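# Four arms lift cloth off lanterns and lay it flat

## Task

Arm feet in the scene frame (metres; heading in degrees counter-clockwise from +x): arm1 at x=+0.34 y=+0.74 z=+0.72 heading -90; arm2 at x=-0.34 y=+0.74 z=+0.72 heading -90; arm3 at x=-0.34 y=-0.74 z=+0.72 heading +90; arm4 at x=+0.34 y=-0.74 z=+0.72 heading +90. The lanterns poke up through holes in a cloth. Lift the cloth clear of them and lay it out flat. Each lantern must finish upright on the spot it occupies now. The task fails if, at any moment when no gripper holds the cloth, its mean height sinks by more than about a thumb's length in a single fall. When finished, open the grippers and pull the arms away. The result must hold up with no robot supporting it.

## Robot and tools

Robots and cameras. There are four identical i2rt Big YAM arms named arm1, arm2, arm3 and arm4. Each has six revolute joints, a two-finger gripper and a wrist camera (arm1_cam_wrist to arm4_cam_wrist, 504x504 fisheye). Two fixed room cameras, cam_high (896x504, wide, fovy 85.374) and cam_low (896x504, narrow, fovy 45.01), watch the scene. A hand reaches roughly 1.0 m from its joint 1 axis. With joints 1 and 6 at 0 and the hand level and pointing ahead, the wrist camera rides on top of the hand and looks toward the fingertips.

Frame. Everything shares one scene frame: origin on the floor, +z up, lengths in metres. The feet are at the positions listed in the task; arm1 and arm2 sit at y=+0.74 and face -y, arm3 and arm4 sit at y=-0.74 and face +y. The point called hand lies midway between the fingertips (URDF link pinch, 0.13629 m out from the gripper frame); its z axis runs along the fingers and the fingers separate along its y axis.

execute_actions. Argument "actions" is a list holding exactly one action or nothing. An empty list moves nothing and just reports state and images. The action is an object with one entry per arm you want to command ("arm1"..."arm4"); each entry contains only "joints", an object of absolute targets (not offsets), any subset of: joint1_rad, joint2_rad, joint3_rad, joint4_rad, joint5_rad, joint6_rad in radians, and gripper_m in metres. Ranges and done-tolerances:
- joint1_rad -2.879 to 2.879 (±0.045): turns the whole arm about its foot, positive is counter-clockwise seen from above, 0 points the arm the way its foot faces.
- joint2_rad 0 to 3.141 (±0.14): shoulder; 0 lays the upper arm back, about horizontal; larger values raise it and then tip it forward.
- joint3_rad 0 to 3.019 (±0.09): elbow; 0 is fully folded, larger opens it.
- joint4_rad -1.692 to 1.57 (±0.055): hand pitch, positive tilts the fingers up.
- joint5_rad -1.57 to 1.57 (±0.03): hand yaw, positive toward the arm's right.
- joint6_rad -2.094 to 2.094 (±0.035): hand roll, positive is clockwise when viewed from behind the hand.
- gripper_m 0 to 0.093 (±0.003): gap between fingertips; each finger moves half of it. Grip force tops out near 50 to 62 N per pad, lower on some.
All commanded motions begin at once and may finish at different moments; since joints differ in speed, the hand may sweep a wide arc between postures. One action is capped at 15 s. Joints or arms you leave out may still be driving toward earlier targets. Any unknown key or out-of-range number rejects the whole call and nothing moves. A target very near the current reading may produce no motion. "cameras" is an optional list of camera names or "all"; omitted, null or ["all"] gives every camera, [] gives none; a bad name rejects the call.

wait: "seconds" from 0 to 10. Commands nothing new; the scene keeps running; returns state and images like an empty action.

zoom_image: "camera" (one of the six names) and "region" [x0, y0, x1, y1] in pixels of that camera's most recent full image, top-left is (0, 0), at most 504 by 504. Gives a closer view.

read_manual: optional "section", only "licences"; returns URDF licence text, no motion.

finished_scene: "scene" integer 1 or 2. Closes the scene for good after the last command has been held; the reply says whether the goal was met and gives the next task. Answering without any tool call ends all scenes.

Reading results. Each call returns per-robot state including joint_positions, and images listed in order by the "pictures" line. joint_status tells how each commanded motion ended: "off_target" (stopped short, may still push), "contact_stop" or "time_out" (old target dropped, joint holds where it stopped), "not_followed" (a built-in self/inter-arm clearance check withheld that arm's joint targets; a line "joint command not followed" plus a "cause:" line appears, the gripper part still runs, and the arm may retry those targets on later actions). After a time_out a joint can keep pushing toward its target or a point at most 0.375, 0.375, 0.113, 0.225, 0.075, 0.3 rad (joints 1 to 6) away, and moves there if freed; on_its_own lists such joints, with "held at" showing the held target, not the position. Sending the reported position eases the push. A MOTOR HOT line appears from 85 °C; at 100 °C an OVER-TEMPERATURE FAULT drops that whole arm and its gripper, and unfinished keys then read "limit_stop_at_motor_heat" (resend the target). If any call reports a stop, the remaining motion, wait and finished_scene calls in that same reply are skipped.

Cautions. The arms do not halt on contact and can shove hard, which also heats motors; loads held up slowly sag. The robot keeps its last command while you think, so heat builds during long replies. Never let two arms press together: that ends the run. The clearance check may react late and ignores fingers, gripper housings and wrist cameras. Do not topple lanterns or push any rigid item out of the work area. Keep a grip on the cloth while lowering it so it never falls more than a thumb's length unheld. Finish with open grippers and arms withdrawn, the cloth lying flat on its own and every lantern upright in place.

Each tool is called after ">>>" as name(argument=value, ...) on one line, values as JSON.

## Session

>>> execute_actions(actions=[])

Scene clock: 0.00 s.
Motor temperatures (°C, as the motors report them): arm1=[27 31 38 29 25 26] | arm2=[26 31 35 29 27 28] | arm3=[28 32 41 26 30 25] | arm4=[30 33 36 28 29 25]
arm1.joint_positions: joint1_rad=-0.007 joint2_rad=+0.438 joint3_rad=+1.453 joint4_rad=-1.538 joint5_rad=+0.001 joint6_rad=-0.008 gripper_m=+0.094
arm1.joint_status: not commanded
arm1.hand: x=+0.3350 y=+0.6211 z=+1.3446 quat_wxyz=(-0.356, -0.606, -0.616, +0.355) (m; scene frame)
arm2.joint_positions: joint1_rad=+0.008 joint2_rad=+0.454 joint3_rad=+1.467 joint4_rad=-1.531 joint5_rad=+0.014 joint6_rad=+0.012 gripper_m=+0.094
arm2.joint_status: not commanded
arm2.hand: x=-0.3263 y=+0.6184 z=+1.2890 quat_wxyz=(-0.361, -0.600, -0.619, +0.355) (m; scene frame)
arm3.joint_positions: joint1_rad=-0.012 joint2_rad=+0.435 joint3_rad=+1.452 joint4_rad=-1.533 joint5_rad=+0.010 joint6_rad=+0.015 gripper_m=+0.094
arm3.joint_status: not commanded
arm3.hand: x=-0.3242 y=-0.6116 z=+1.3689 quat_wxyz=(-0.355, +0.596, -0.630, -0.349) (m; scene frame)
arm4.joint_positions: joint1_rad=-0.011 joint2_rad=+0.438 joint3_rad=+1.450 joint4_rad=-1.540 joint5_rad=-0.011 joint6_rad=-0.005 gripper_m=+0.094
arm4.joint_status: not commanded
arm4.hand: x=+0.3304 y=-0.6175 z=+1.3038 quat_wxyz=(-0.346, +0.624, -0.603, -0.358) (m; scene frame)
pictures: arm1_cam_wrist, arm2_cam_wrist, arm3_cam_wrist, arm4_cam_wrist, cam_high, cam_low
Images, in order (width x height): arm1_cam_wrist 504x504, arm2_cam_wrist 504x504, arm3_cam_wrist 504x504, arm4_cam_wrist 504x504, cam_high 896x504, cam_low 896x504.

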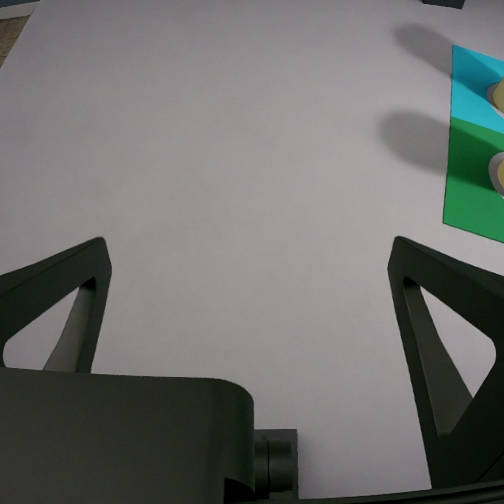

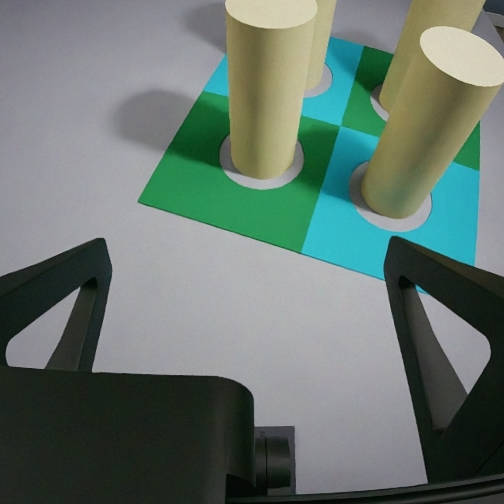

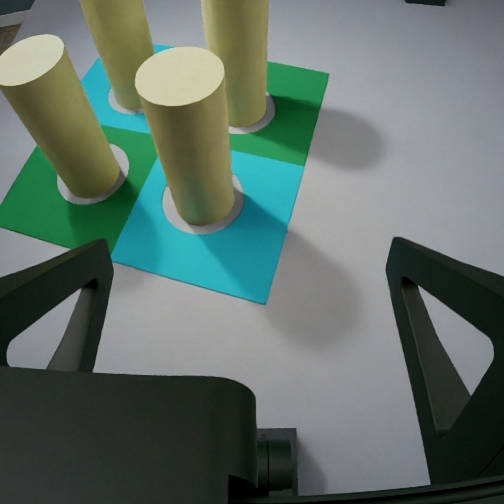

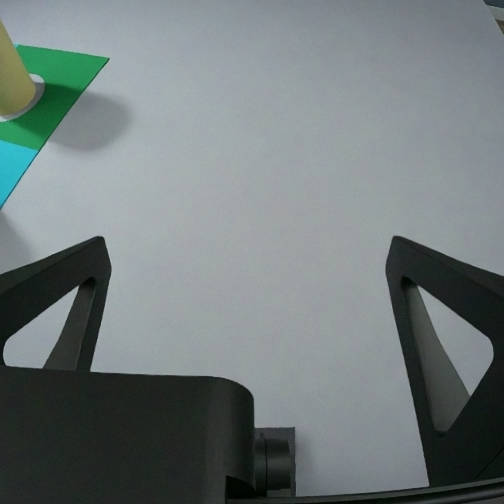

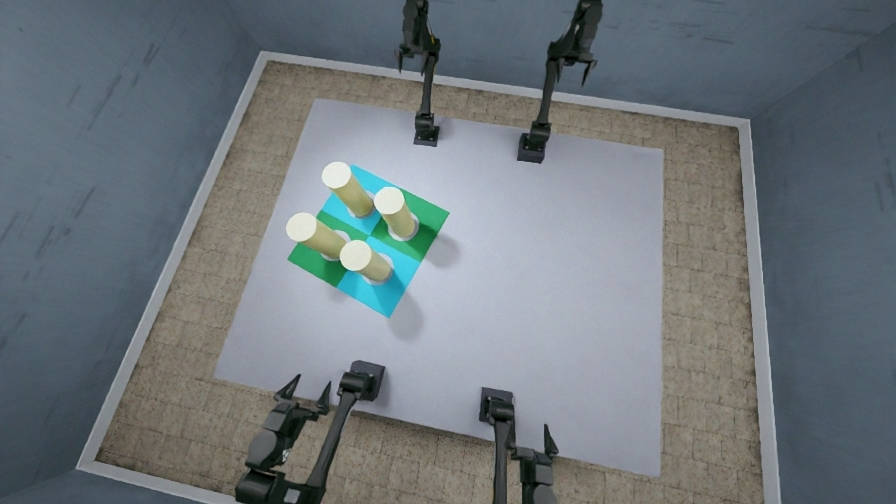

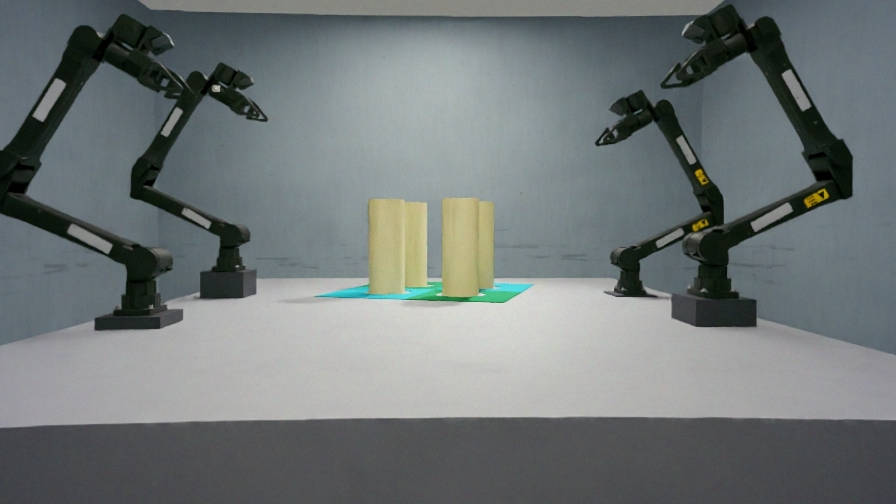

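>>> zoom_image(camera="cam_high", region=[270, 140, 470, 340])

>>> zoom_image(camera="cam_low", region=[290, 170, 560, 330])

Region (270, 140, 470, 340) of cam_high's 896x504 image, scaled by 2.520, with more detail than that image has.

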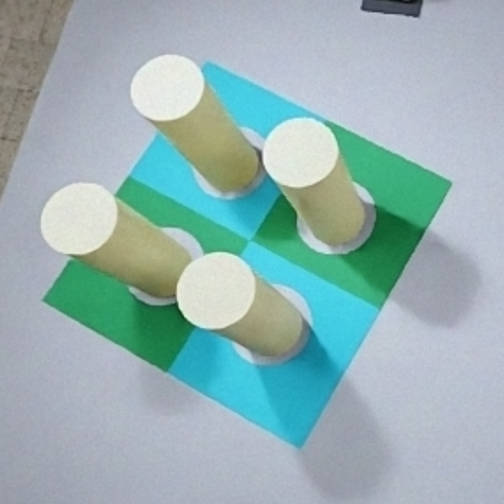

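Region (290, 170, 560, 330) of cam_low's 896x504 image, scaled by 1.867, with more detail than that image has; it fills the top 299 rows of this view, and the rest is white.

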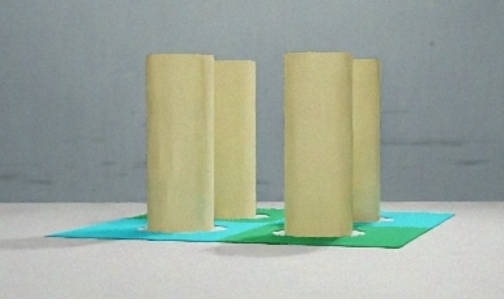

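>>> execute_actions(actions=[{"arm1":{"joints":{"joint1_rad":-0.748,"joint2_rad":2.155,"joint3_rad":1.655,"joint4_rad":-0.712,"joint5_rad":0,"joint6_rad":0,"gripper_m":0.06}},"arm2":{"joints":{"joint1_rad":-0.9,"joint2_rad":1.854,"joint3_rad":1.335,"joint4_rad":-1.045,"joint5_rad":0,"joint6_rad":-1.2,"gripper_m":0.06}},"arm3":{"joints":{"joint1_rad":0.821,"joint2_rad":2.425,"joint3_rad":2.095,"joint4_rad":-0.888,"joint5_rad":0,"joint6_rad":0,"gripper_m":0.05}},"arm4":{"joints":{"joint1_rad":1.027,"joint2_rad":2.217,"joint3_rad":1.885,"joint4_rad":-0.876,"joint5_rad":0,"joint6_rad":0,"gripper_m":0.05}}}])

Scene clock: 94.53 s.
Motor temperatures (°C, as the motors report them): arm1=[27 31 42 29 25 26] | arm2=[26 31 38 30 27 28] | arm3=[28 33 46 27 30 25] | arm4=[30 33 39 28 29 25]
arm1.joint_positions: joint1_rad=-0.754 joint2_rad=+2.148 joint3_rad=+1.638 joint4_rad=-0.726 joint5_rad=-0.001 joint6_rad=-0.008 gripper_m=+0.060
arm1.joint_status: all done
arm1.hand: x=-0.1357 y=+0.2227 z=+0.7837 quat_wxyz=(-0.070, -0.900, -0.402, +0.153) (m; scene frame)
arm2.joint_positions: joint1_rad=-0.910 joint2_rad=+1.843 joint3_rad=+1.330 joint4_rad=-1.050 joint5_rad=+0.001 joint6_rad=-1.184 gripper_m=+0.060
arm2.joint_status: all done
arm2.hand: x=-0.7360 y=+0.4043 z=+0.7792 quat_wxyz=(+0.003, -0.589, -0.808, +0.011) (m; scene frame)
arm3.joint_positions: joint1_rad=+0.827 joint2_rad=+2.454 joint3_rad=+2.075 joint4_rad=-0.889 joint5_rad=+0.003 joint6_rad=+0.011 gripper_m=+0.050
arm3.joint_status: all done
arm3.hand: x=-0.9039 y=-0.1981 z=+0.7567 quat_wxyz=(-0.050, +0.915, -0.373, -0.142) (m; scene frame)
arm4.joint_positions: joint1_rad=+1.031 joint2_rad=+2.228 joint3_rad=+1.862 joint4_rad=-0.881 joint5_rad=+0.001 joint6_rad=-0.005 gripper_m=+0.050
arm4.joint_status: all done
arm4.hand: x=-0.3137 y=-0.3801 z=+0.7698 quat_wxyz=(-0.041, +0.956, -0.245, -0.155) (m; scene frame)
pictures: arm1_cam_wrist, arm2_cam_wrist, arm3_cam_wrist, arm4_cam_wrist, cam_high, cam_low
Images, in order (width x height): arm1_cam_wrist 504x504, arm2_cam_wrist 504x504, arm3_cam_wrist 504x504, arm4_cam_wrist 504x504, cam_high 896x504, cam_low 896x504.

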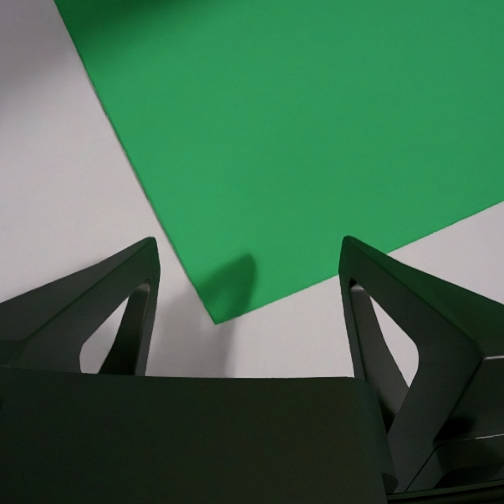

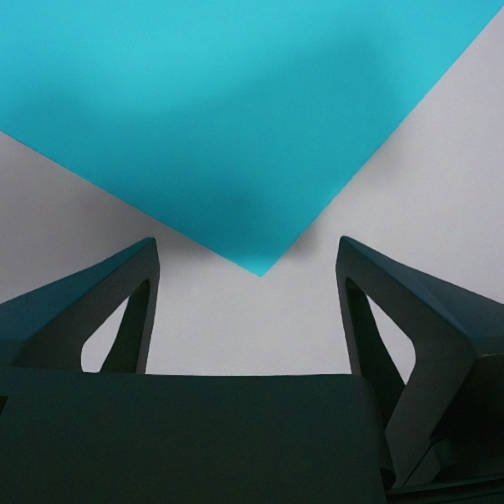

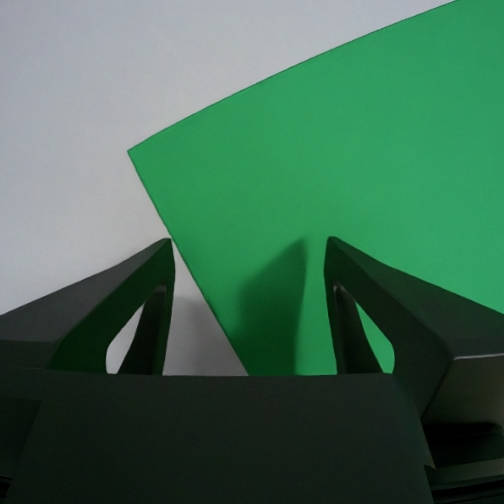

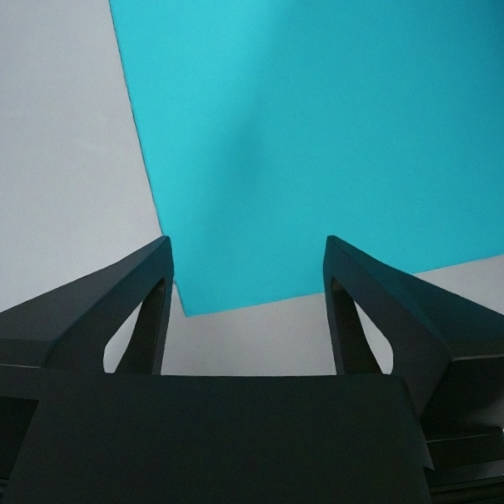

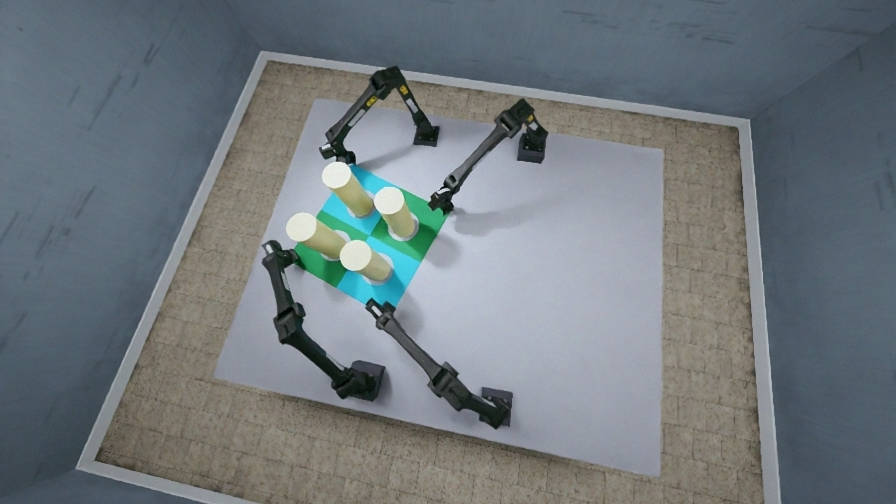

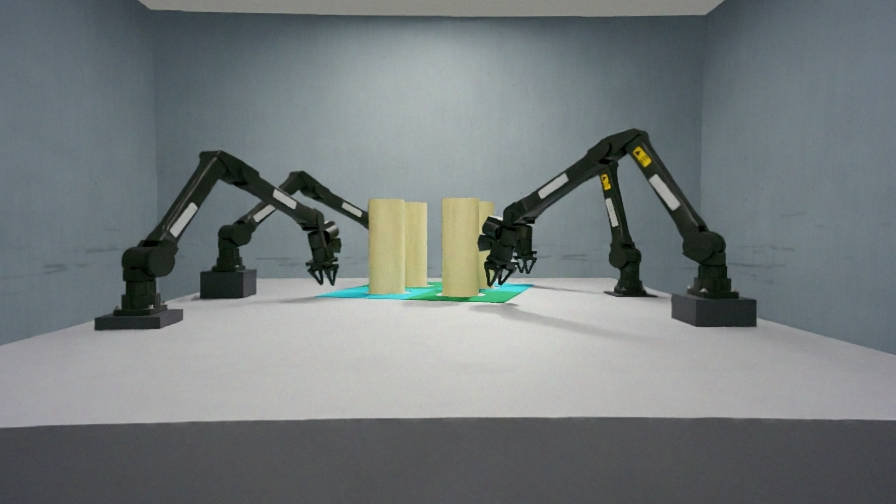

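>>> execute_actions(actions=[{"arm1":{"joints":{"joint1_rad":-0.775,"joint2_rad":2.26,"joint4_rad":-0.66,"gripper_m":0.052}},"arm2":{"joints":{"joint2_rad":1.94,"joint3_rad":1.258,"joint4_rad":-0.92,"gripper_m":0.055}},"arm3":{"joints":{"joint1_rad":0.8,"joint2_rad":2.525,"joint4_rad":-0.83}},"arm4":{"joints":{"joint1_rad":1.008,"joint2_rad":2.317,"joint4_rad":-0.835}}}], cameras=["arm1_cam_wrist","arm2_cam_wrist","arm3_cam_wrist","arm4_cam_wrist"])

Scene clock: 116.00 s.
Motor temperatures (°C, as the motors report them): arm1=[27 35 45 29 25 26] | arm2=[26 33 39 29 27 28] | arm3=[28 39 49 27 30 25] | arm4=[30 38 42 28 29 25]
arm1.joint_positions: joint1_rad=-0.771 joint2_rad=+2.230 joint3_rad=+1.643 joint4_rad=-0.665 joint5_rad=-0.001 joint6_rad=-0.008 gripper_m=+0.052
arm1.joint_status: all done
arm1.hand: x=-0.1461 y=+0.2279 z=+0.7351 quat_wxyz=(-0.066, -0.904, -0.395, +0.146) (m; scene frame)
arm2.joint_positions: joint1_rad=-0.910 joint2_rad=+1.908 joint3_rad=+1.270 joint4_rad=-0.929 joint5_rad=+0.001 joint6_rad=-1.185 gripper_m=+0.055
arm2.joint_status: all done
arm2.hand: x=-0.7332 y=+0.4068 z=+0.7280 quat_wxyz=(+0.002, -0.589, -0.808, +0.009) (m; scene frame)
arm3.joint_positions: joint1_rad=+0.803 joint2_rad=+2.485 joint3_rad=+2.078 joint4_rad=-0.836 joint5_rad=+0.000 joint6_rad=+0.007 gripper_m=+0.050
arm3.joint_status: all done
arm3.hand: x=-0.8962 y=-0.1802 z=+0.7372 quat_wxyz=(-0.055, +0.910, -0.382, -0.152) (m; scene frame)
arm4.joint_positions: joint1_rad=+1.015 joint2_rad=+2.288 joint3_rad=+1.870 joint4_rad=-0.844 joint5_rad=+0.000 joint6_rad=-0.005 gripper_m=+0.050
arm4.joint_status: all done
arm4.hand: x=-0.3114 y=-0.3682 z=+0.7328 quat_wxyz=(-0.040, +0.955, -0.252, -0.148) (m; scene frame)
pictures: arm1_cam_wrist, arm2_cam_wrist, arm3_cam_wrist, arm4_cam_wrist
Images, in order (width x height): arm1_cam_wrist 504x504, arm2_cam_wrist 504x504, arm3_cam_wrist 504x504, arm4_cam_wrist 504x504.

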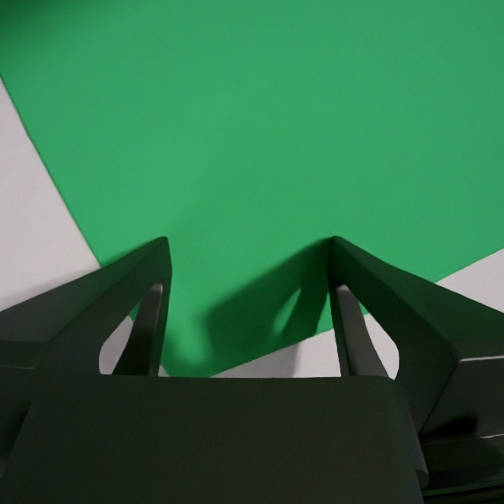

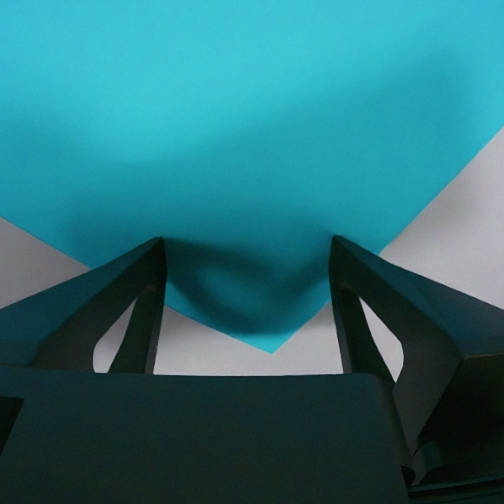

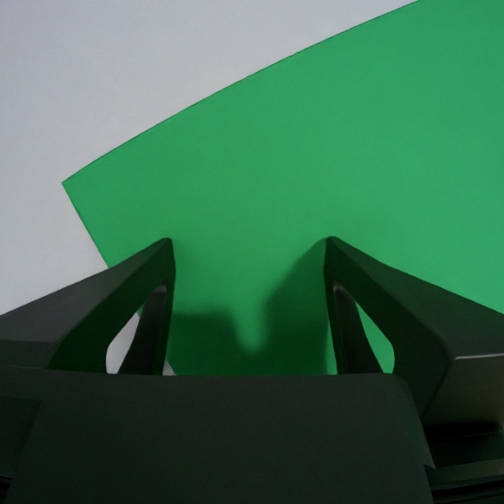

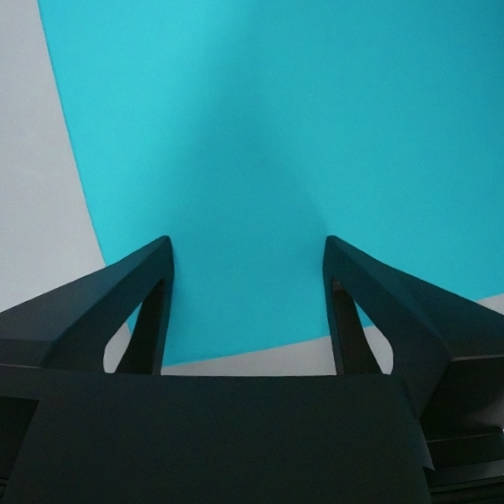

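>>> execute_actions(actions=[{"arm1":{"joints":{"joint2_rad":2.275,"gripper_m":0}},"arm2":{"joints":{"joint2_rad":1.95,"gripper_m":0}},"arm3":{"joints":{"joint2_rad":2.54,"gripper_m":0}},"arm4":{"joints":{"joint2_rad":2.332,"gripper_m":0}}}], cameras=["arm1_cam_wrist","arm2_cam_wrist","arm3_cam_wrist","arm4_cam_wrist","cam_high"])

Scene clock: 121.97 s.
Motor temperatures (°C, as the motors report them): arm1=[27 35 45 29 25 26] | arm2=[26 33 38 29 27 28] | arm3=[28 39 49 27 30 25] | arm4=[30 38 42 28 29 25]
arm1.joint_positions: joint1_rad=-0.771 joint2_rad=+2.230 joint3_rad=+1.643 joint4_rad=-0.665 joint5_rad=+0.000 joint6_rad=-0.008 gripper_m=+0.001
arm1.joint_status: all done
arm1.hand: x=-0.1464 y=+0.2282 z=+0.7351 quat_wxyz=(-0.065, -0.905, -0.395, +0.146) (m; scene frame)
arm2.joint_positions: joint1_rad=-0.906 joint2_rad=+1.908 joint3_rad=+1.270 joint4_rad=-0.929 joint5_rad=-0.003 joint6_rad=-1.185 gripper_m=+0.002
arm2.joint_status: all done
arm2.hand: x=-0.7315 y=+0.4047 z=+0.7280 quat_wxyz=(+0.000, -0.587, -0.810, +0.009) (m; scene frame)
arm3.joint_positions: joint1_rad=+0.799 joint2_rad=+2.485 joint3_rad=+2.078 joint4_rad=-0.836 joint5_rad=+0.003 joint6_rad=+0.007 gripper_m=+0.000
arm3.joint_status: all done
arm3.hand: x=-0.8933 y=-0.1772 z=+0.7372 quat_wxyz=(-0.056, +0.909, -0.384, -0.152) (m; scene frame)
arm4.joint_positions: joint1_rad=+1.012 joint2_rad=+2.288 joint3_rad=+1.870 joint4_rad=-0.842 joint5_rad=+0.002 joint6_rad=-0.005 gripper_m=+0.002
arm4.joint_status: all done
arm4.hand: x=-0.3103 y=-0.3658 z=+0.7329 quat_wxyz=(-0.041, +0.955, -0.254, -0.149) (m; scene frame)
pictures: arm1_cam_wrist, arm2_cam_wrist, arm3_cam_wrist, arm4_cam_wrist, cam_high
Images, in order (width x height): arm1_cam_wrist 504x504, arm2_cam_wrist 504x504, arm3_cam_wrist 504x504, arm4_cam_wrist 504x504, cam_high 896x504.

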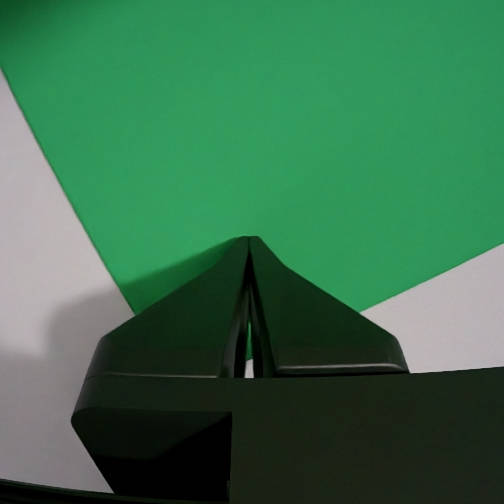

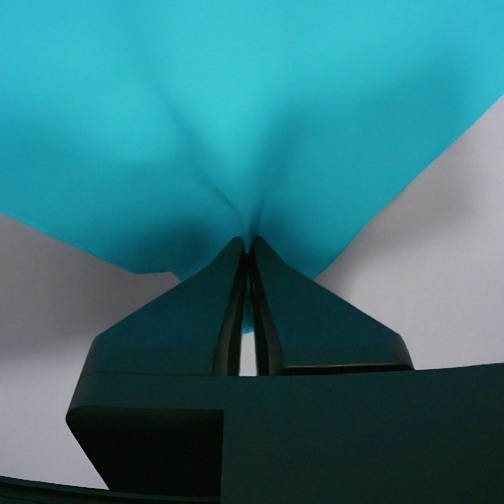

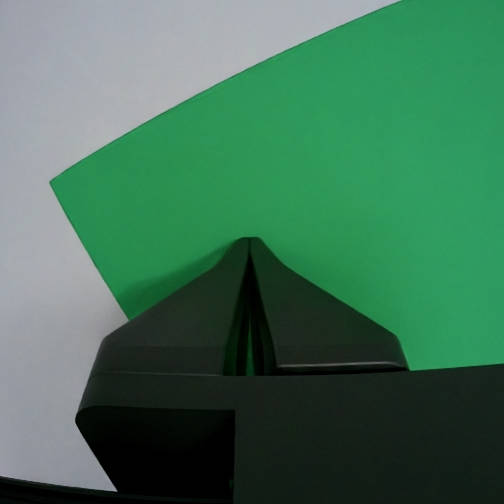

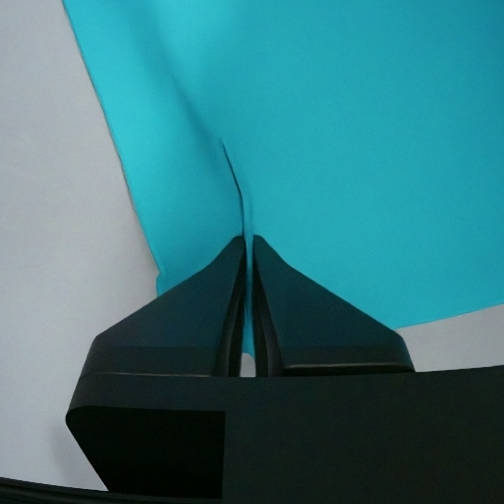

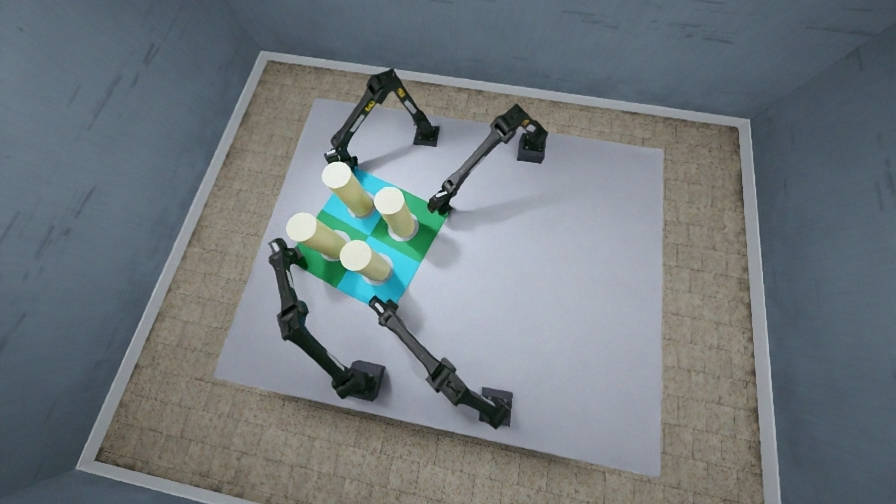

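>>> execute_actions(actions=[{"arm1":{"joints":{"joint2_rad":2.31,"joint3_rad":1.63,"joint4_rad":-0.68,"gripper_m":0.064}},"arm3":{"joints":{"joint2_rad":2.575,"joint3_rad":2.065,"joint4_rad":-0.85,"gripper_m":0.066}}}], cameras=[])

>>> execute_actions(actions=[{"arm1":{"joints":{"gripper_m":0}},"arm3":{"joints":{"gripper_m":0}}}], cameras=["arm1_cam_wrist","arm3_cam_wrist","cam_high"])

Scene clock: 131.93 s.
Motor temperatures (°C, as the motors report them): arm1=[27 35 44 29 25 26] | arm2=[26 33 38 29 27 28] | arm3=[28 39 49 27 30 25] | arm4=[30 38 42 28 29 25]
arm1.joint_positions: joint1_rad=-0.770 joint2_rad=+2.233 joint3_rad=+1.643 joint4_rad=-0.665 joint5_rad=-0.002 joint6_rad=-0.008 gripper_m=+0.064
arm1.joint_status: all done
arm1.hand: x=-0.1454 y=+0.2279 z=+0.7333 quat_wxyz=(-0.066, -0.905, -0.396, +0.145) (m; scene frame)
arm2.joint_positions: joint1_rad=-0.906 joint2_rad=+1.908 joint3_rad=+1.270 joint4_rad=-0.929 joint5_rad=-0.003 joint6_rad=-1.185 gripper_m=+0.002
arm2.joint_status: not commanded
arm2.hand: x=-0.7315 y=+0.4047 z=+0.7280 quat_wxyz=(+0.000, -0.587, -0.810, +0.009) (m; scene frame)
arm3.joint_positions: joint1_rad=+0.816 joint2_rad=+2.488 joint3_rad=+2.078 joint4_rad=-0.836 joint5_rad=+0.002 joint6_rad=+0.005 gripper_m=+0.066
arm3.joint_status: all done
arm3.hand: x=-0.9024 y=-0.1872 z=+0.7353 quat_wxyz=(-0.054, +0.913, -0.375, -0.151) (m; scene frame)
arm4.joint_positions: joint1_rad=+1.012 joint2_rad=+2.288 joint3_rad=+1.870 joint4_rad=-0.842 joint5_rad=+0.002 joint6_rad=-0.005 gripper_m=+0.002
arm4.joint_status: not commanded
arm4.hand: x=-0.3103 y=-0.3658 z=+0.7329 quat_wxyz=(-0.041, +0.955, -0.254, -0.149) (m; scene frame)
pictures: none
No camera images: the call's "cameras" was empty. Leave "cameras" out to get every camera's image.

Scene clock: 132.63 s.
Motor temperatures (°C, as the motors report them): arm1=[27 35 44 29 25 26] | arm2=[26 33 38 29 27 28] | arm3=[28 39 49 27 30 25] | arm4=[30 38 42 28 29 25]
arm1.joint_positions: joint1_rad=-0.774 joint2_rad=+2.233 joint3_rad=+1.643 joint4_rad=-0.665 joint5_rad=+0.002 joint6_rad=-0.008 gripper_m=+0.002
arm1.joint_status: all done
arm1.hand: x=-0.1477 y=+0.2301 z=+0.7333 quat_wxyz=(-0.064, -0.905, -0.394, +0.146) (m; scene frame)
arm2.joint_positions: joint1_rad=-0.905 joint2_rad=+1.908 joint3_rad=+1.270 joint4_rad=-0.929 joint5_rad=-0.003 joint6_rad=-1.185 gripper_m=+0.002
arm2.joint_status: not commanded
arm2.hand: x=-0.7313 y=+0.4046 z=+0.7280 quat_wxyz=(+0.000, -0.587, -0.810, +0.009) (m; scene frame)
arm3.joint_positions: joint1_rad=+0.800 joint2_rad=+2.488 joint3_rad=+2.078 joint4_rad=-0.836 joint5_rad=-0.003 joint6_rad=+0.003 gripper_m=+0.002
arm3.joint_status: all done
arm3.hand: x=-0.8940 y=-0.1789 z=+0.7348 quat_wxyz=(-0.053, +0.910, -0.382, -0.151) (m; scene frame)
arm4.joint_positions: joint1_rad=+1.012 joint2_rad=+2.288 joint3_rad=+1.870 joint4_rad=-0.842 joint5_rad=+0.002 joint6_rad=-0.005 gripper_m=+0.002
arm4.joint_status: not commanded
arm4.hand: x=-0.3103 y=-0.3658 z=+0.7329 quat_wxyz=(-0.041, +0.955, -0.254, -0.149) (m; scene frame)
pictures: arm1_cam_wrist, arm3_cam_wrist, cam_high
Images, in order (width x height): arm1_cam_wrist 504x504, arm3_cam_wrist 504x504, cam_high 896x504.

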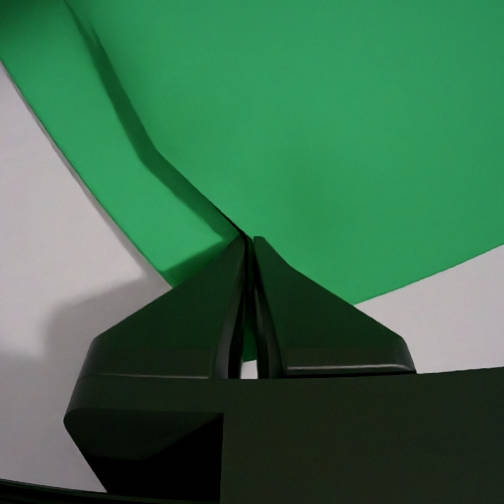

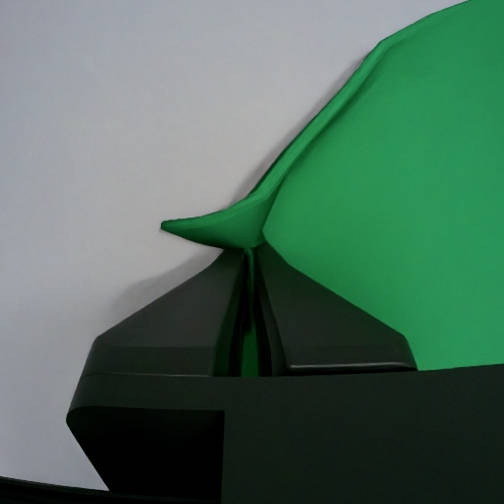

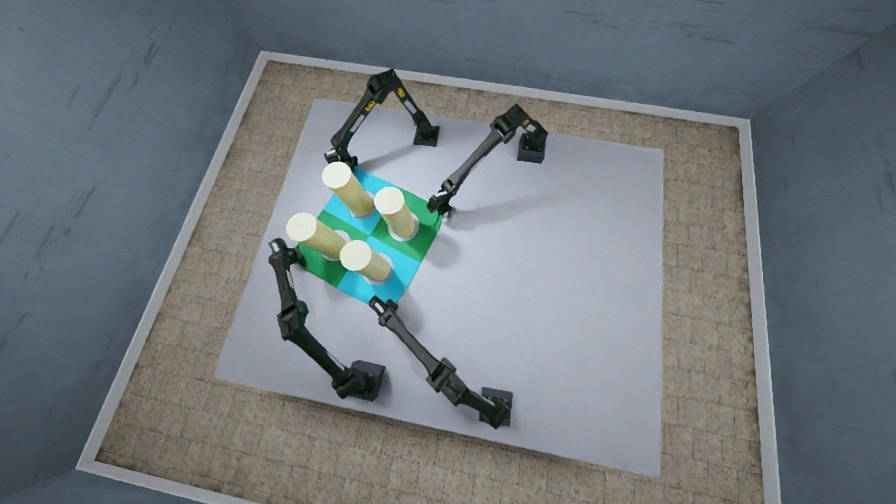

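>>> execute_actions(actions=[{"arm1":{"joints":{"joint2_rad":2.04,"joint3_rad":1.662,"joint4_rad":-0.795}},"arm2":{"joints":{"joint1_rad":-0.915,"joint2_rad":1.654,"joint3_rad":1.285,"joint4_rad":-1.012}},"arm3":{"joints":{"joint1_rad":0.808,"joint2_rad":2.322,"joint3_rad":2.098,"joint4_rad":-0.958}},"arm4":{"joints":{"joint1_rad":1.018,"joint2_rad":2.112,"joint3_rad":1.89,"joint4_rad":-0.93}}}], cameras=["cam_high","cam_low"])

>>> zoom_image(camera="cam_high", region=[250, 120, 480, 340])

Scene clock: 168.97 s.
Motor temperatures (°C, as the motors report them): arm1=[27 35 42 29 25 26] | arm2=[26 33 38 29 27 28] | arm3=[28 39 46 27 30 25] | arm4=[30 39 42 28 29 25]
arm1.joint_positions: joint1_rad=-0.777 joint2_rad=+2.021 joint3_rad=+1.653 joint4_rad=-0.779 joint5_rad=+0.003 joint6_rad=-0.008 gripper_m=+0.002
arm1.joint_status: all done
arm1.hand: x=-0.1515 y=+0.2299 z=+0.8720 quat_wxyz=(-0.084, -0.897, -0.388, +0.195) (m; scene frame)
arm2.joint_positions: joint1_rad=-0.905 joint2_rad=+1.633 joint3_rad=+1.270 joint4_rad=-1.004 joint5_rad=-0.010 joint6_rad=-1.185 gripper_m=+0.002
arm2.joint_status: all done
arm2.hand: x=-0.7299 y=+0.4044 z=+0.8634 quat_wxyz=(+0.021, -0.583, -0.805, +0.107) (m; scene frame)
arm3.joint_positions: joint1_rad=+0.800 joint2_rad=+2.315 joint3_rad=+2.084 joint4_rad=-0.950 joint5_rad=+0.002 joint6_rad=+0.003 gripper_m=+0.002
arm3.joint_status: all done
arm3.hand: x=-0.8933 y=-0.1759 z=+0.8618 quat_wxyz=(-0.068, +0.905, -0.380, -0.181) (m; scene frame)
arm4.joint_positions: joint1_rad=+1.007 joint2_rad=+2.100 joint3_rad=+1.870 joint4_rad=-0.913 joint5_rad=+0.006 joint6_rad=-0.005 gripper_m=+0.002
arm4.joint_status: all done
arm4.hand: x=-0.3076 y=-0.3620 z=+0.8635 quat_wxyz=(-0.059, +0.944, -0.254, -0.204) (m; scene frame)
pictures: cam_high, cam_low
Images, in order (width x height): cam_high 896x504, cam_low 896x504.

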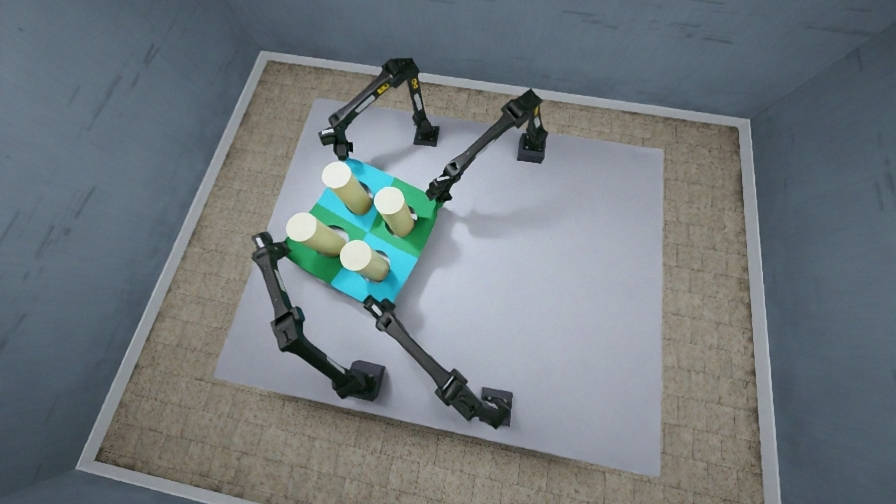

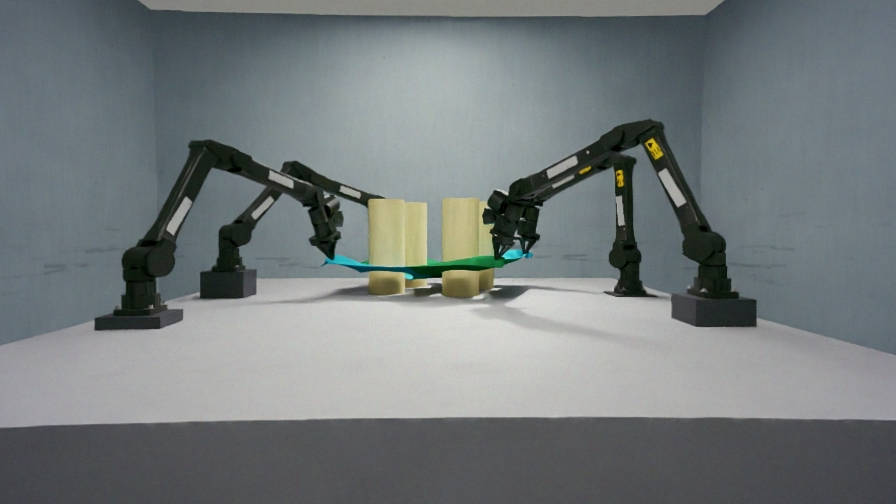

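Region (250, 120, 480, 340) of cam_high's 896x504 image, scaled by 2.191, with more detail than that image has; it fills the top 482 rows of this view, and the rest is white.

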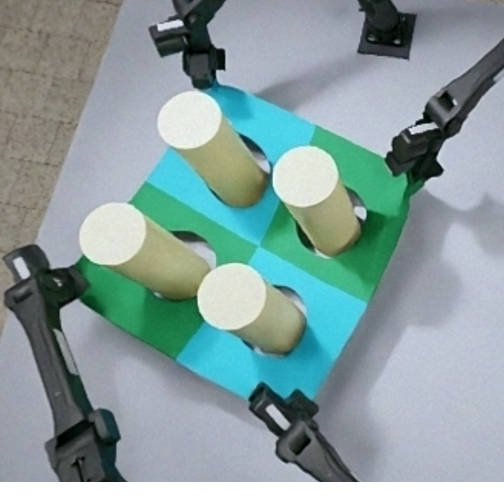

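>>> execute_actions(actions=[{"arm1":{"joints":{"joint1_rad":-0.768,"joint2_rad":1.862,"joint3_rad":1.668,"joint4_rad":-0.805}},"arm2":{"joints":{"joint1_rad":-0.92,"joint2_rad":1.412,"joint4_rad":-0.915}},"arm3":{"joints":{"joint1_rad":0.815,"joint2_rad":2.155,"joint4_rad":-0.982}},"arm4":{"joints":{"joint1_rad":1.03,"joint2_rad":1.943,"joint4_rad":-0.856}}}], cameras=["cam_high","cam_low"])

>>> zoom_image(camera="cam_high", region=[240, 110, 480, 340])

Scene clock: 191.63 s.
Motor temperatures (°C, as the motors report them): arm1=[27 36 45 29 25 26] | arm2=[26 33 40 29 27 28] | arm3=[28 41 50 27 30 25] | arm4=[30 40 43 28 29 25]
arm1.joint_positions: joint1_rad=-0.777 joint2_rad=+1.848 joint3_rad=+1.653 joint4_rad=-0.790 joint5_rad=+0.005 joint6_rad=-0.008 gripper_m=+0.002
arm1.joint_status: all done
arm1.hand: x=-0.1495 y=+0.2339 z=+0.9887 quat_wxyz=(-0.113, -0.879, -0.380, +0.267) (m; scene frame)
arm2.joint_positions: joint1_rad=-0.905 joint2_rad=+1.396 joint3_rad=+1.270 joint4_rad=-0.934 joint5_rad=-0.010 joint6_rad=-1.186 gripper_m=+0.002
arm2.joint_status: all done
arm2.hand: x=-0.7302 y=+0.4043 z=+0.9888 quat_wxyz=(+0.057, -0.565, -0.783, +0.254) (m; scene frame)
arm3.joint_positions: joint1_rad=+0.801 joint2_rad=+2.147 joint3_rad=+2.084 joint4_rad=-0.976 joint5_rad=+0.002 joint6_rad=+0.003 gripper_m=+0.002
arm3.joint_status: all done
arm3.hand: x=-0.8912 y=-0.1771 z=+0.9891 quat_wxyz=(-0.094, +0.890, -0.374, -0.245) (m; scene frame)
arm4.joint_positions: joint1_rad=+1.010 joint2_rad=+1.934 joint3_rad=+1.870 joint4_rad=-0.869 joint5_rad=+0.006 joint6_rad=-0.005 gripper_m=+0.002
arm4.joint_status: all done
arm4.hand: x=-0.3103 y=-0.3628 z=+0.9892 quat_wxyz=(-0.085, +0.917, -0.246, -0.301) (m; scene frame)
pictures: cam_high, cam_low
Images, in order (width x height): cam_high 896x504, cam_low 896x504.

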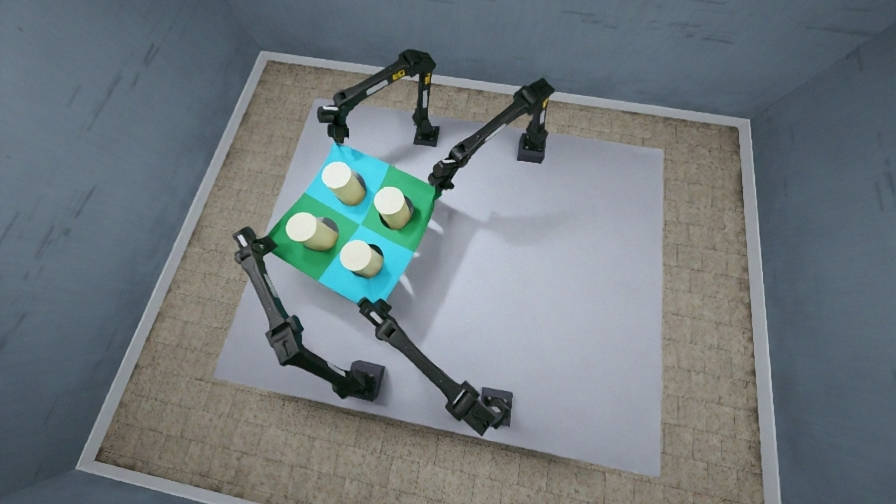

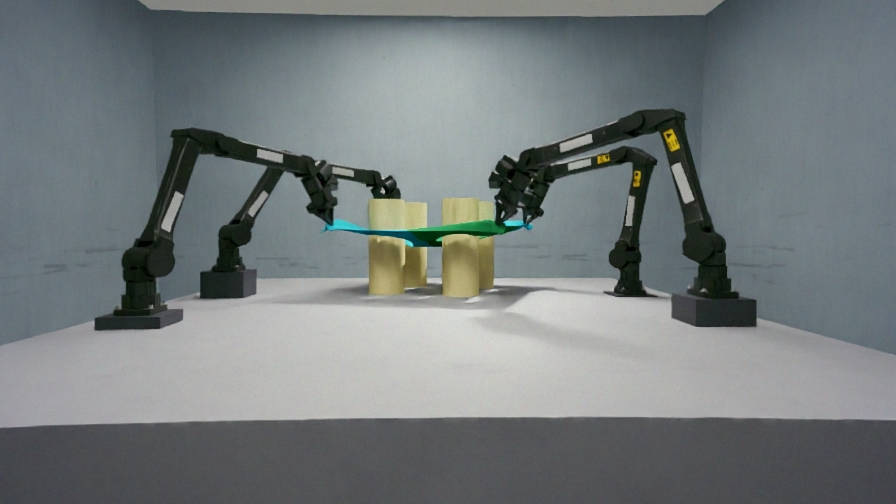

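Region (240, 110, 480, 340) of cam_high's 896x504 image, scaled by 2.100, with more detail than that image has; it fills the top 483 rows of this view, and the rest is white.

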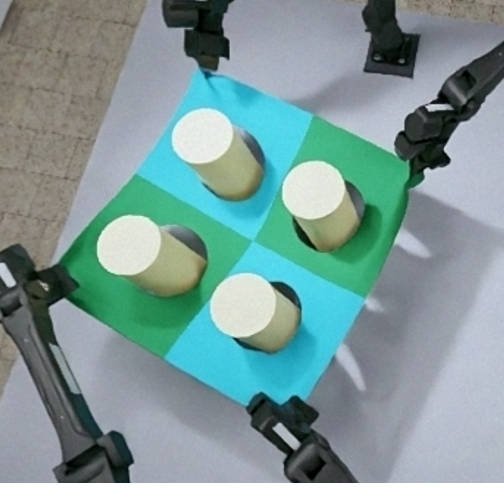

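>>> execute_actions(actions=[{"arm1":{"joints":{"joint2_rad":1.772,"joint3_rad":1.855,"joint4_rad":-0.906}},"arm2":{"joints":{"joint2_rad":1.36,"joint3_rad":1.56,"joint4_rad":-1.115}},"arm3":{"joints":{"joint1_rad":0.832,"joint2_rad":2.015,"joint4_rad":-0.872}},"arm4":{"joints":{"joint1_rad":1.04,"joint2_rad":1.866,"joint3_rad":2.075,"joint4_rad":-0.985}}}], cameras=["cam_high","cam_low"])

>>> zoom_image(camera="cam_high", region=[220, 100, 470, 340])

Scene clock: 213.90 s.
Motor temperatures (°C, as the motors report them): arm1=[27 37 48 29 25 26] | arm2=[26 32 42 30 27 28] | arm3=[28 42 51 27 30 25] | arm4=[30 40 45 28 29 25]
arm1.joint_positions: joint1_rad=-0.777 joint2_rad=+1.773 joint3_rad=+1.812 joint4_rad=-0.891 joint5_rad=+0.005 joint6_rad=-0.008 gripper_m=+0.002
arm1.joint_status: all done
arm1.hand: x=-0.1543 y=+0.2298 z=+1.1101 quat_wxyz=(-0.138, -0.859, -0.371, +0.326) (m; scene frame)
arm2.joint_positions: joint1_rad=-0.905 joint2_rad=+1.350 joint3_rad=+1.518 joint4_rad=-1.107 joint5_rad=-0.010 joint6_rad=-1.186 gripper_m=+0.002
arm2.joint_status: all done
arm2.hand: x=-0.7326 y=+0.4024 z=+1.1163 quat_wxyz=(+0.071, -0.555, -0.769, +0.310) (m; scene frame)
arm3.joint_positions: joint1_rad=+0.816 joint2_rad=+2.007 joint3_rad=+2.084 joint4_rad=-0.892 joint5_rad=+0.003 joint6_rad=+0.003 gripper_m=+0.002
arm3.joint_status: all done
arm3.hand: x=-0.8998 y=-0.1827 z=+1.1091 quat_wxyz=(-0.133, +0.860, -0.355, -0.343) (m; scene frame)
arm4.joint_positions: joint1_rad=+1.021 joint2_rad=+1.868 joint3_rad=+2.030 joint4_rad=-0.967 joint5_rad=+0.006 joint6_rad=-0.005 gripper_m=+0.002
arm4.joint_status: all done
arm4.hand: x=-0.3127 y=-0.3713 z=+1.1080 quat_wxyz=(-0.099, +0.897, -0.236, -0.360) (m; scene frame)
pictures: cam_high, cam_low
Images, in order (width x height): cam_high 896x504, cam_low 896x504.

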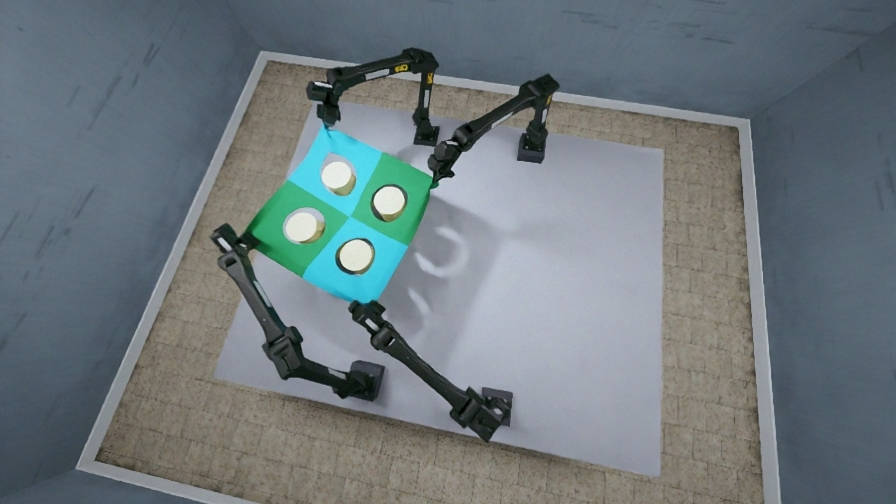

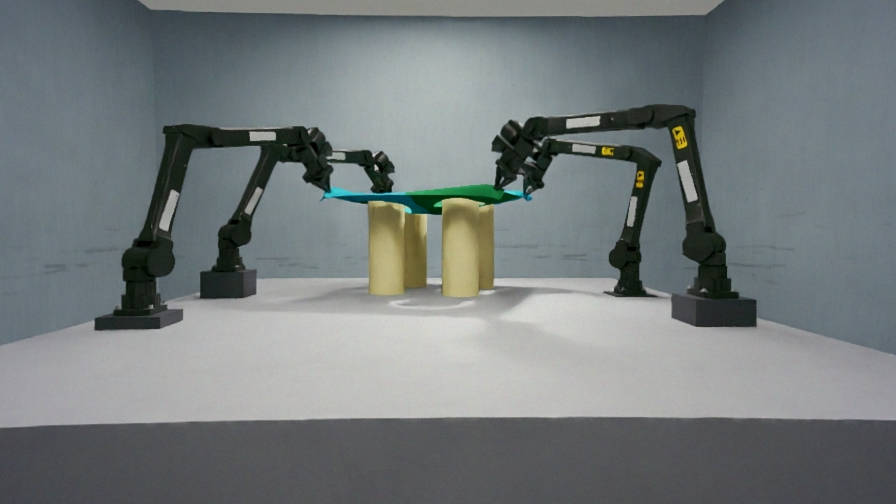

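Region (220, 100, 470, 340) of cam_high's 896x504 image, scaled by 2.016, with more detail than that image has; it fills the top 484 rows of this view, and the rest is white.

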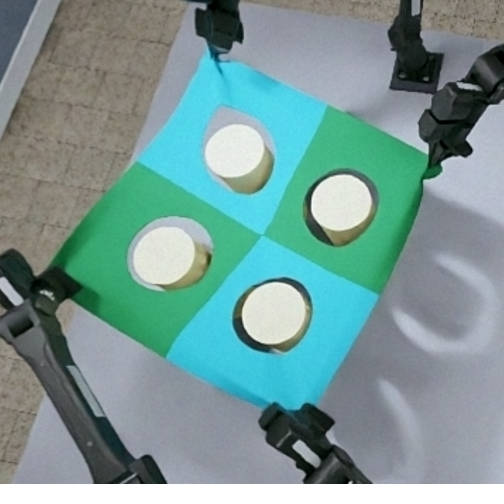

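>>> execute_actions(actions=[{"arm1":{"joints":{"joint2_rad":1.742,"joint3_rad":2.103,"joint4_rad":-1.023}},"arm2":{"joints":{"joint2_rad":1.352,"joint3_rad":1.82,"joint4_rad":-1.192}},"arm3":{"joints":{"joint2_rad":1.945,"joint3_rad":2.272}},"arm4":{"joints":{"joint2_rad":1.845,"joint3_rad":2.31,"joint4_rad":-1.03}}}], cameras=["cam_high","cam_low"])

Scene clock: 233.47 s.
Motor temperatures (°C, as the motors report them): arm1=[27 37 53 29 25 26] | arm2=[26 32 45 30 27 28] | arm3=[28 42 53 27 30 25] | arm4=[30 41 48 28 29 25]
arm1.joint_positions: joint1_rad=-0.777 joint2_rad=+1.747 joint3_rad=+2.058 joint4_rad=-1.009 joint5_rad=+0.005 joint6_rad=-0.008 gripper_m=+0.002
arm1.joint_status: all done
arm1.hand: x=-0.1538 y=+0.2310 z=+1.2422 quat_wxyz=(-0.166, -0.831, -0.359, +0.391) (m; scene frame)
arm2.joint_positions: joint1_rad=-0.905 joint2_rad=+1.342 joint3_rad=+1.784 joint4_rad=-1.185 joint5_rad=-0.010 joint6_rad=-1.186 gripper_m=+0.002
arm2.joint_status: all done
arm2.hand: x=-0.7322 y=+0.4028 z=+1.2475 quat_wxyz=(+0.093, -0.534, -0.740, +0.398) (m; scene frame)
arm3.joint_positions: joint1_rad=+0.816 joint2_rad=+1.941 joint3_rad=+2.220 joint4_rad=-0.892 joint5_rad=+0.003 joint6_rad=+0.003 gripper_m=+0.002
arm3.joint_status: all done
arm3.hand: x=-0.8969 y=-0.1827 z=+1.2364 quat_wxyz=(-0.168, +0.820, -0.340, -0.428) (m; scene frame)
arm4.joint_positions: joint1_rad=+1.021 joint2_rad=+1.852 joint3_rad=+2.264 joint4_rad=-1.014 joint5_rad=+0.006 joint6_rad=-0.005 gripper_m=+0.002
arm4.joint_status: all done
arm4.hand: x=-0.3126 y=-0.3714 z=+1.2400 quat_wxyz=(-0.123, +0.856, -0.225, -0.449) (m; scene frame)
pictures: cam_high, cam_low
Images, in order (width x height): cam_high 896x504, cam_low 896x504.

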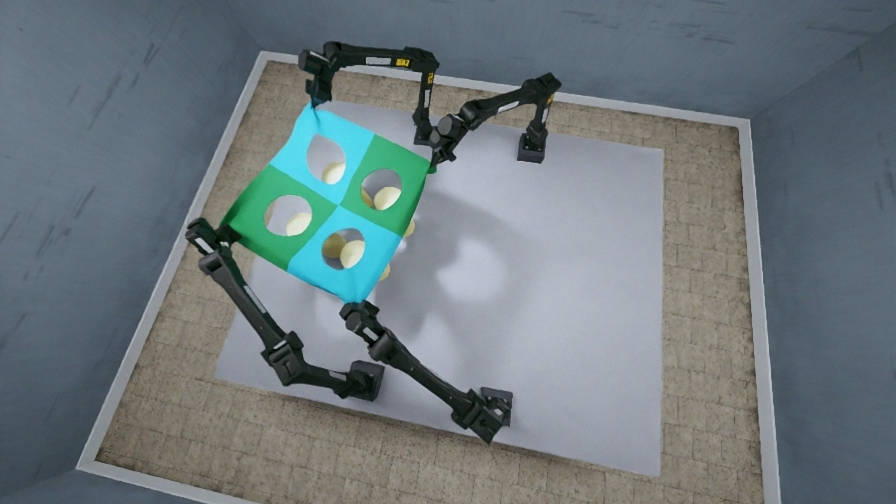

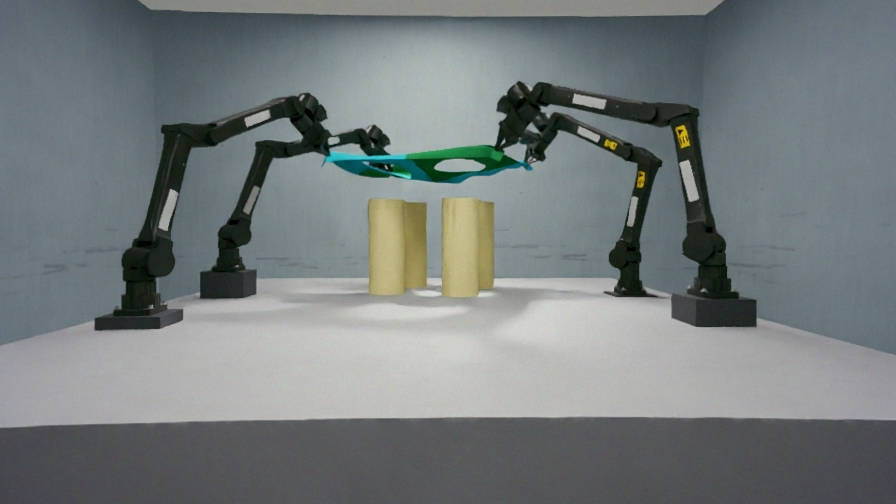

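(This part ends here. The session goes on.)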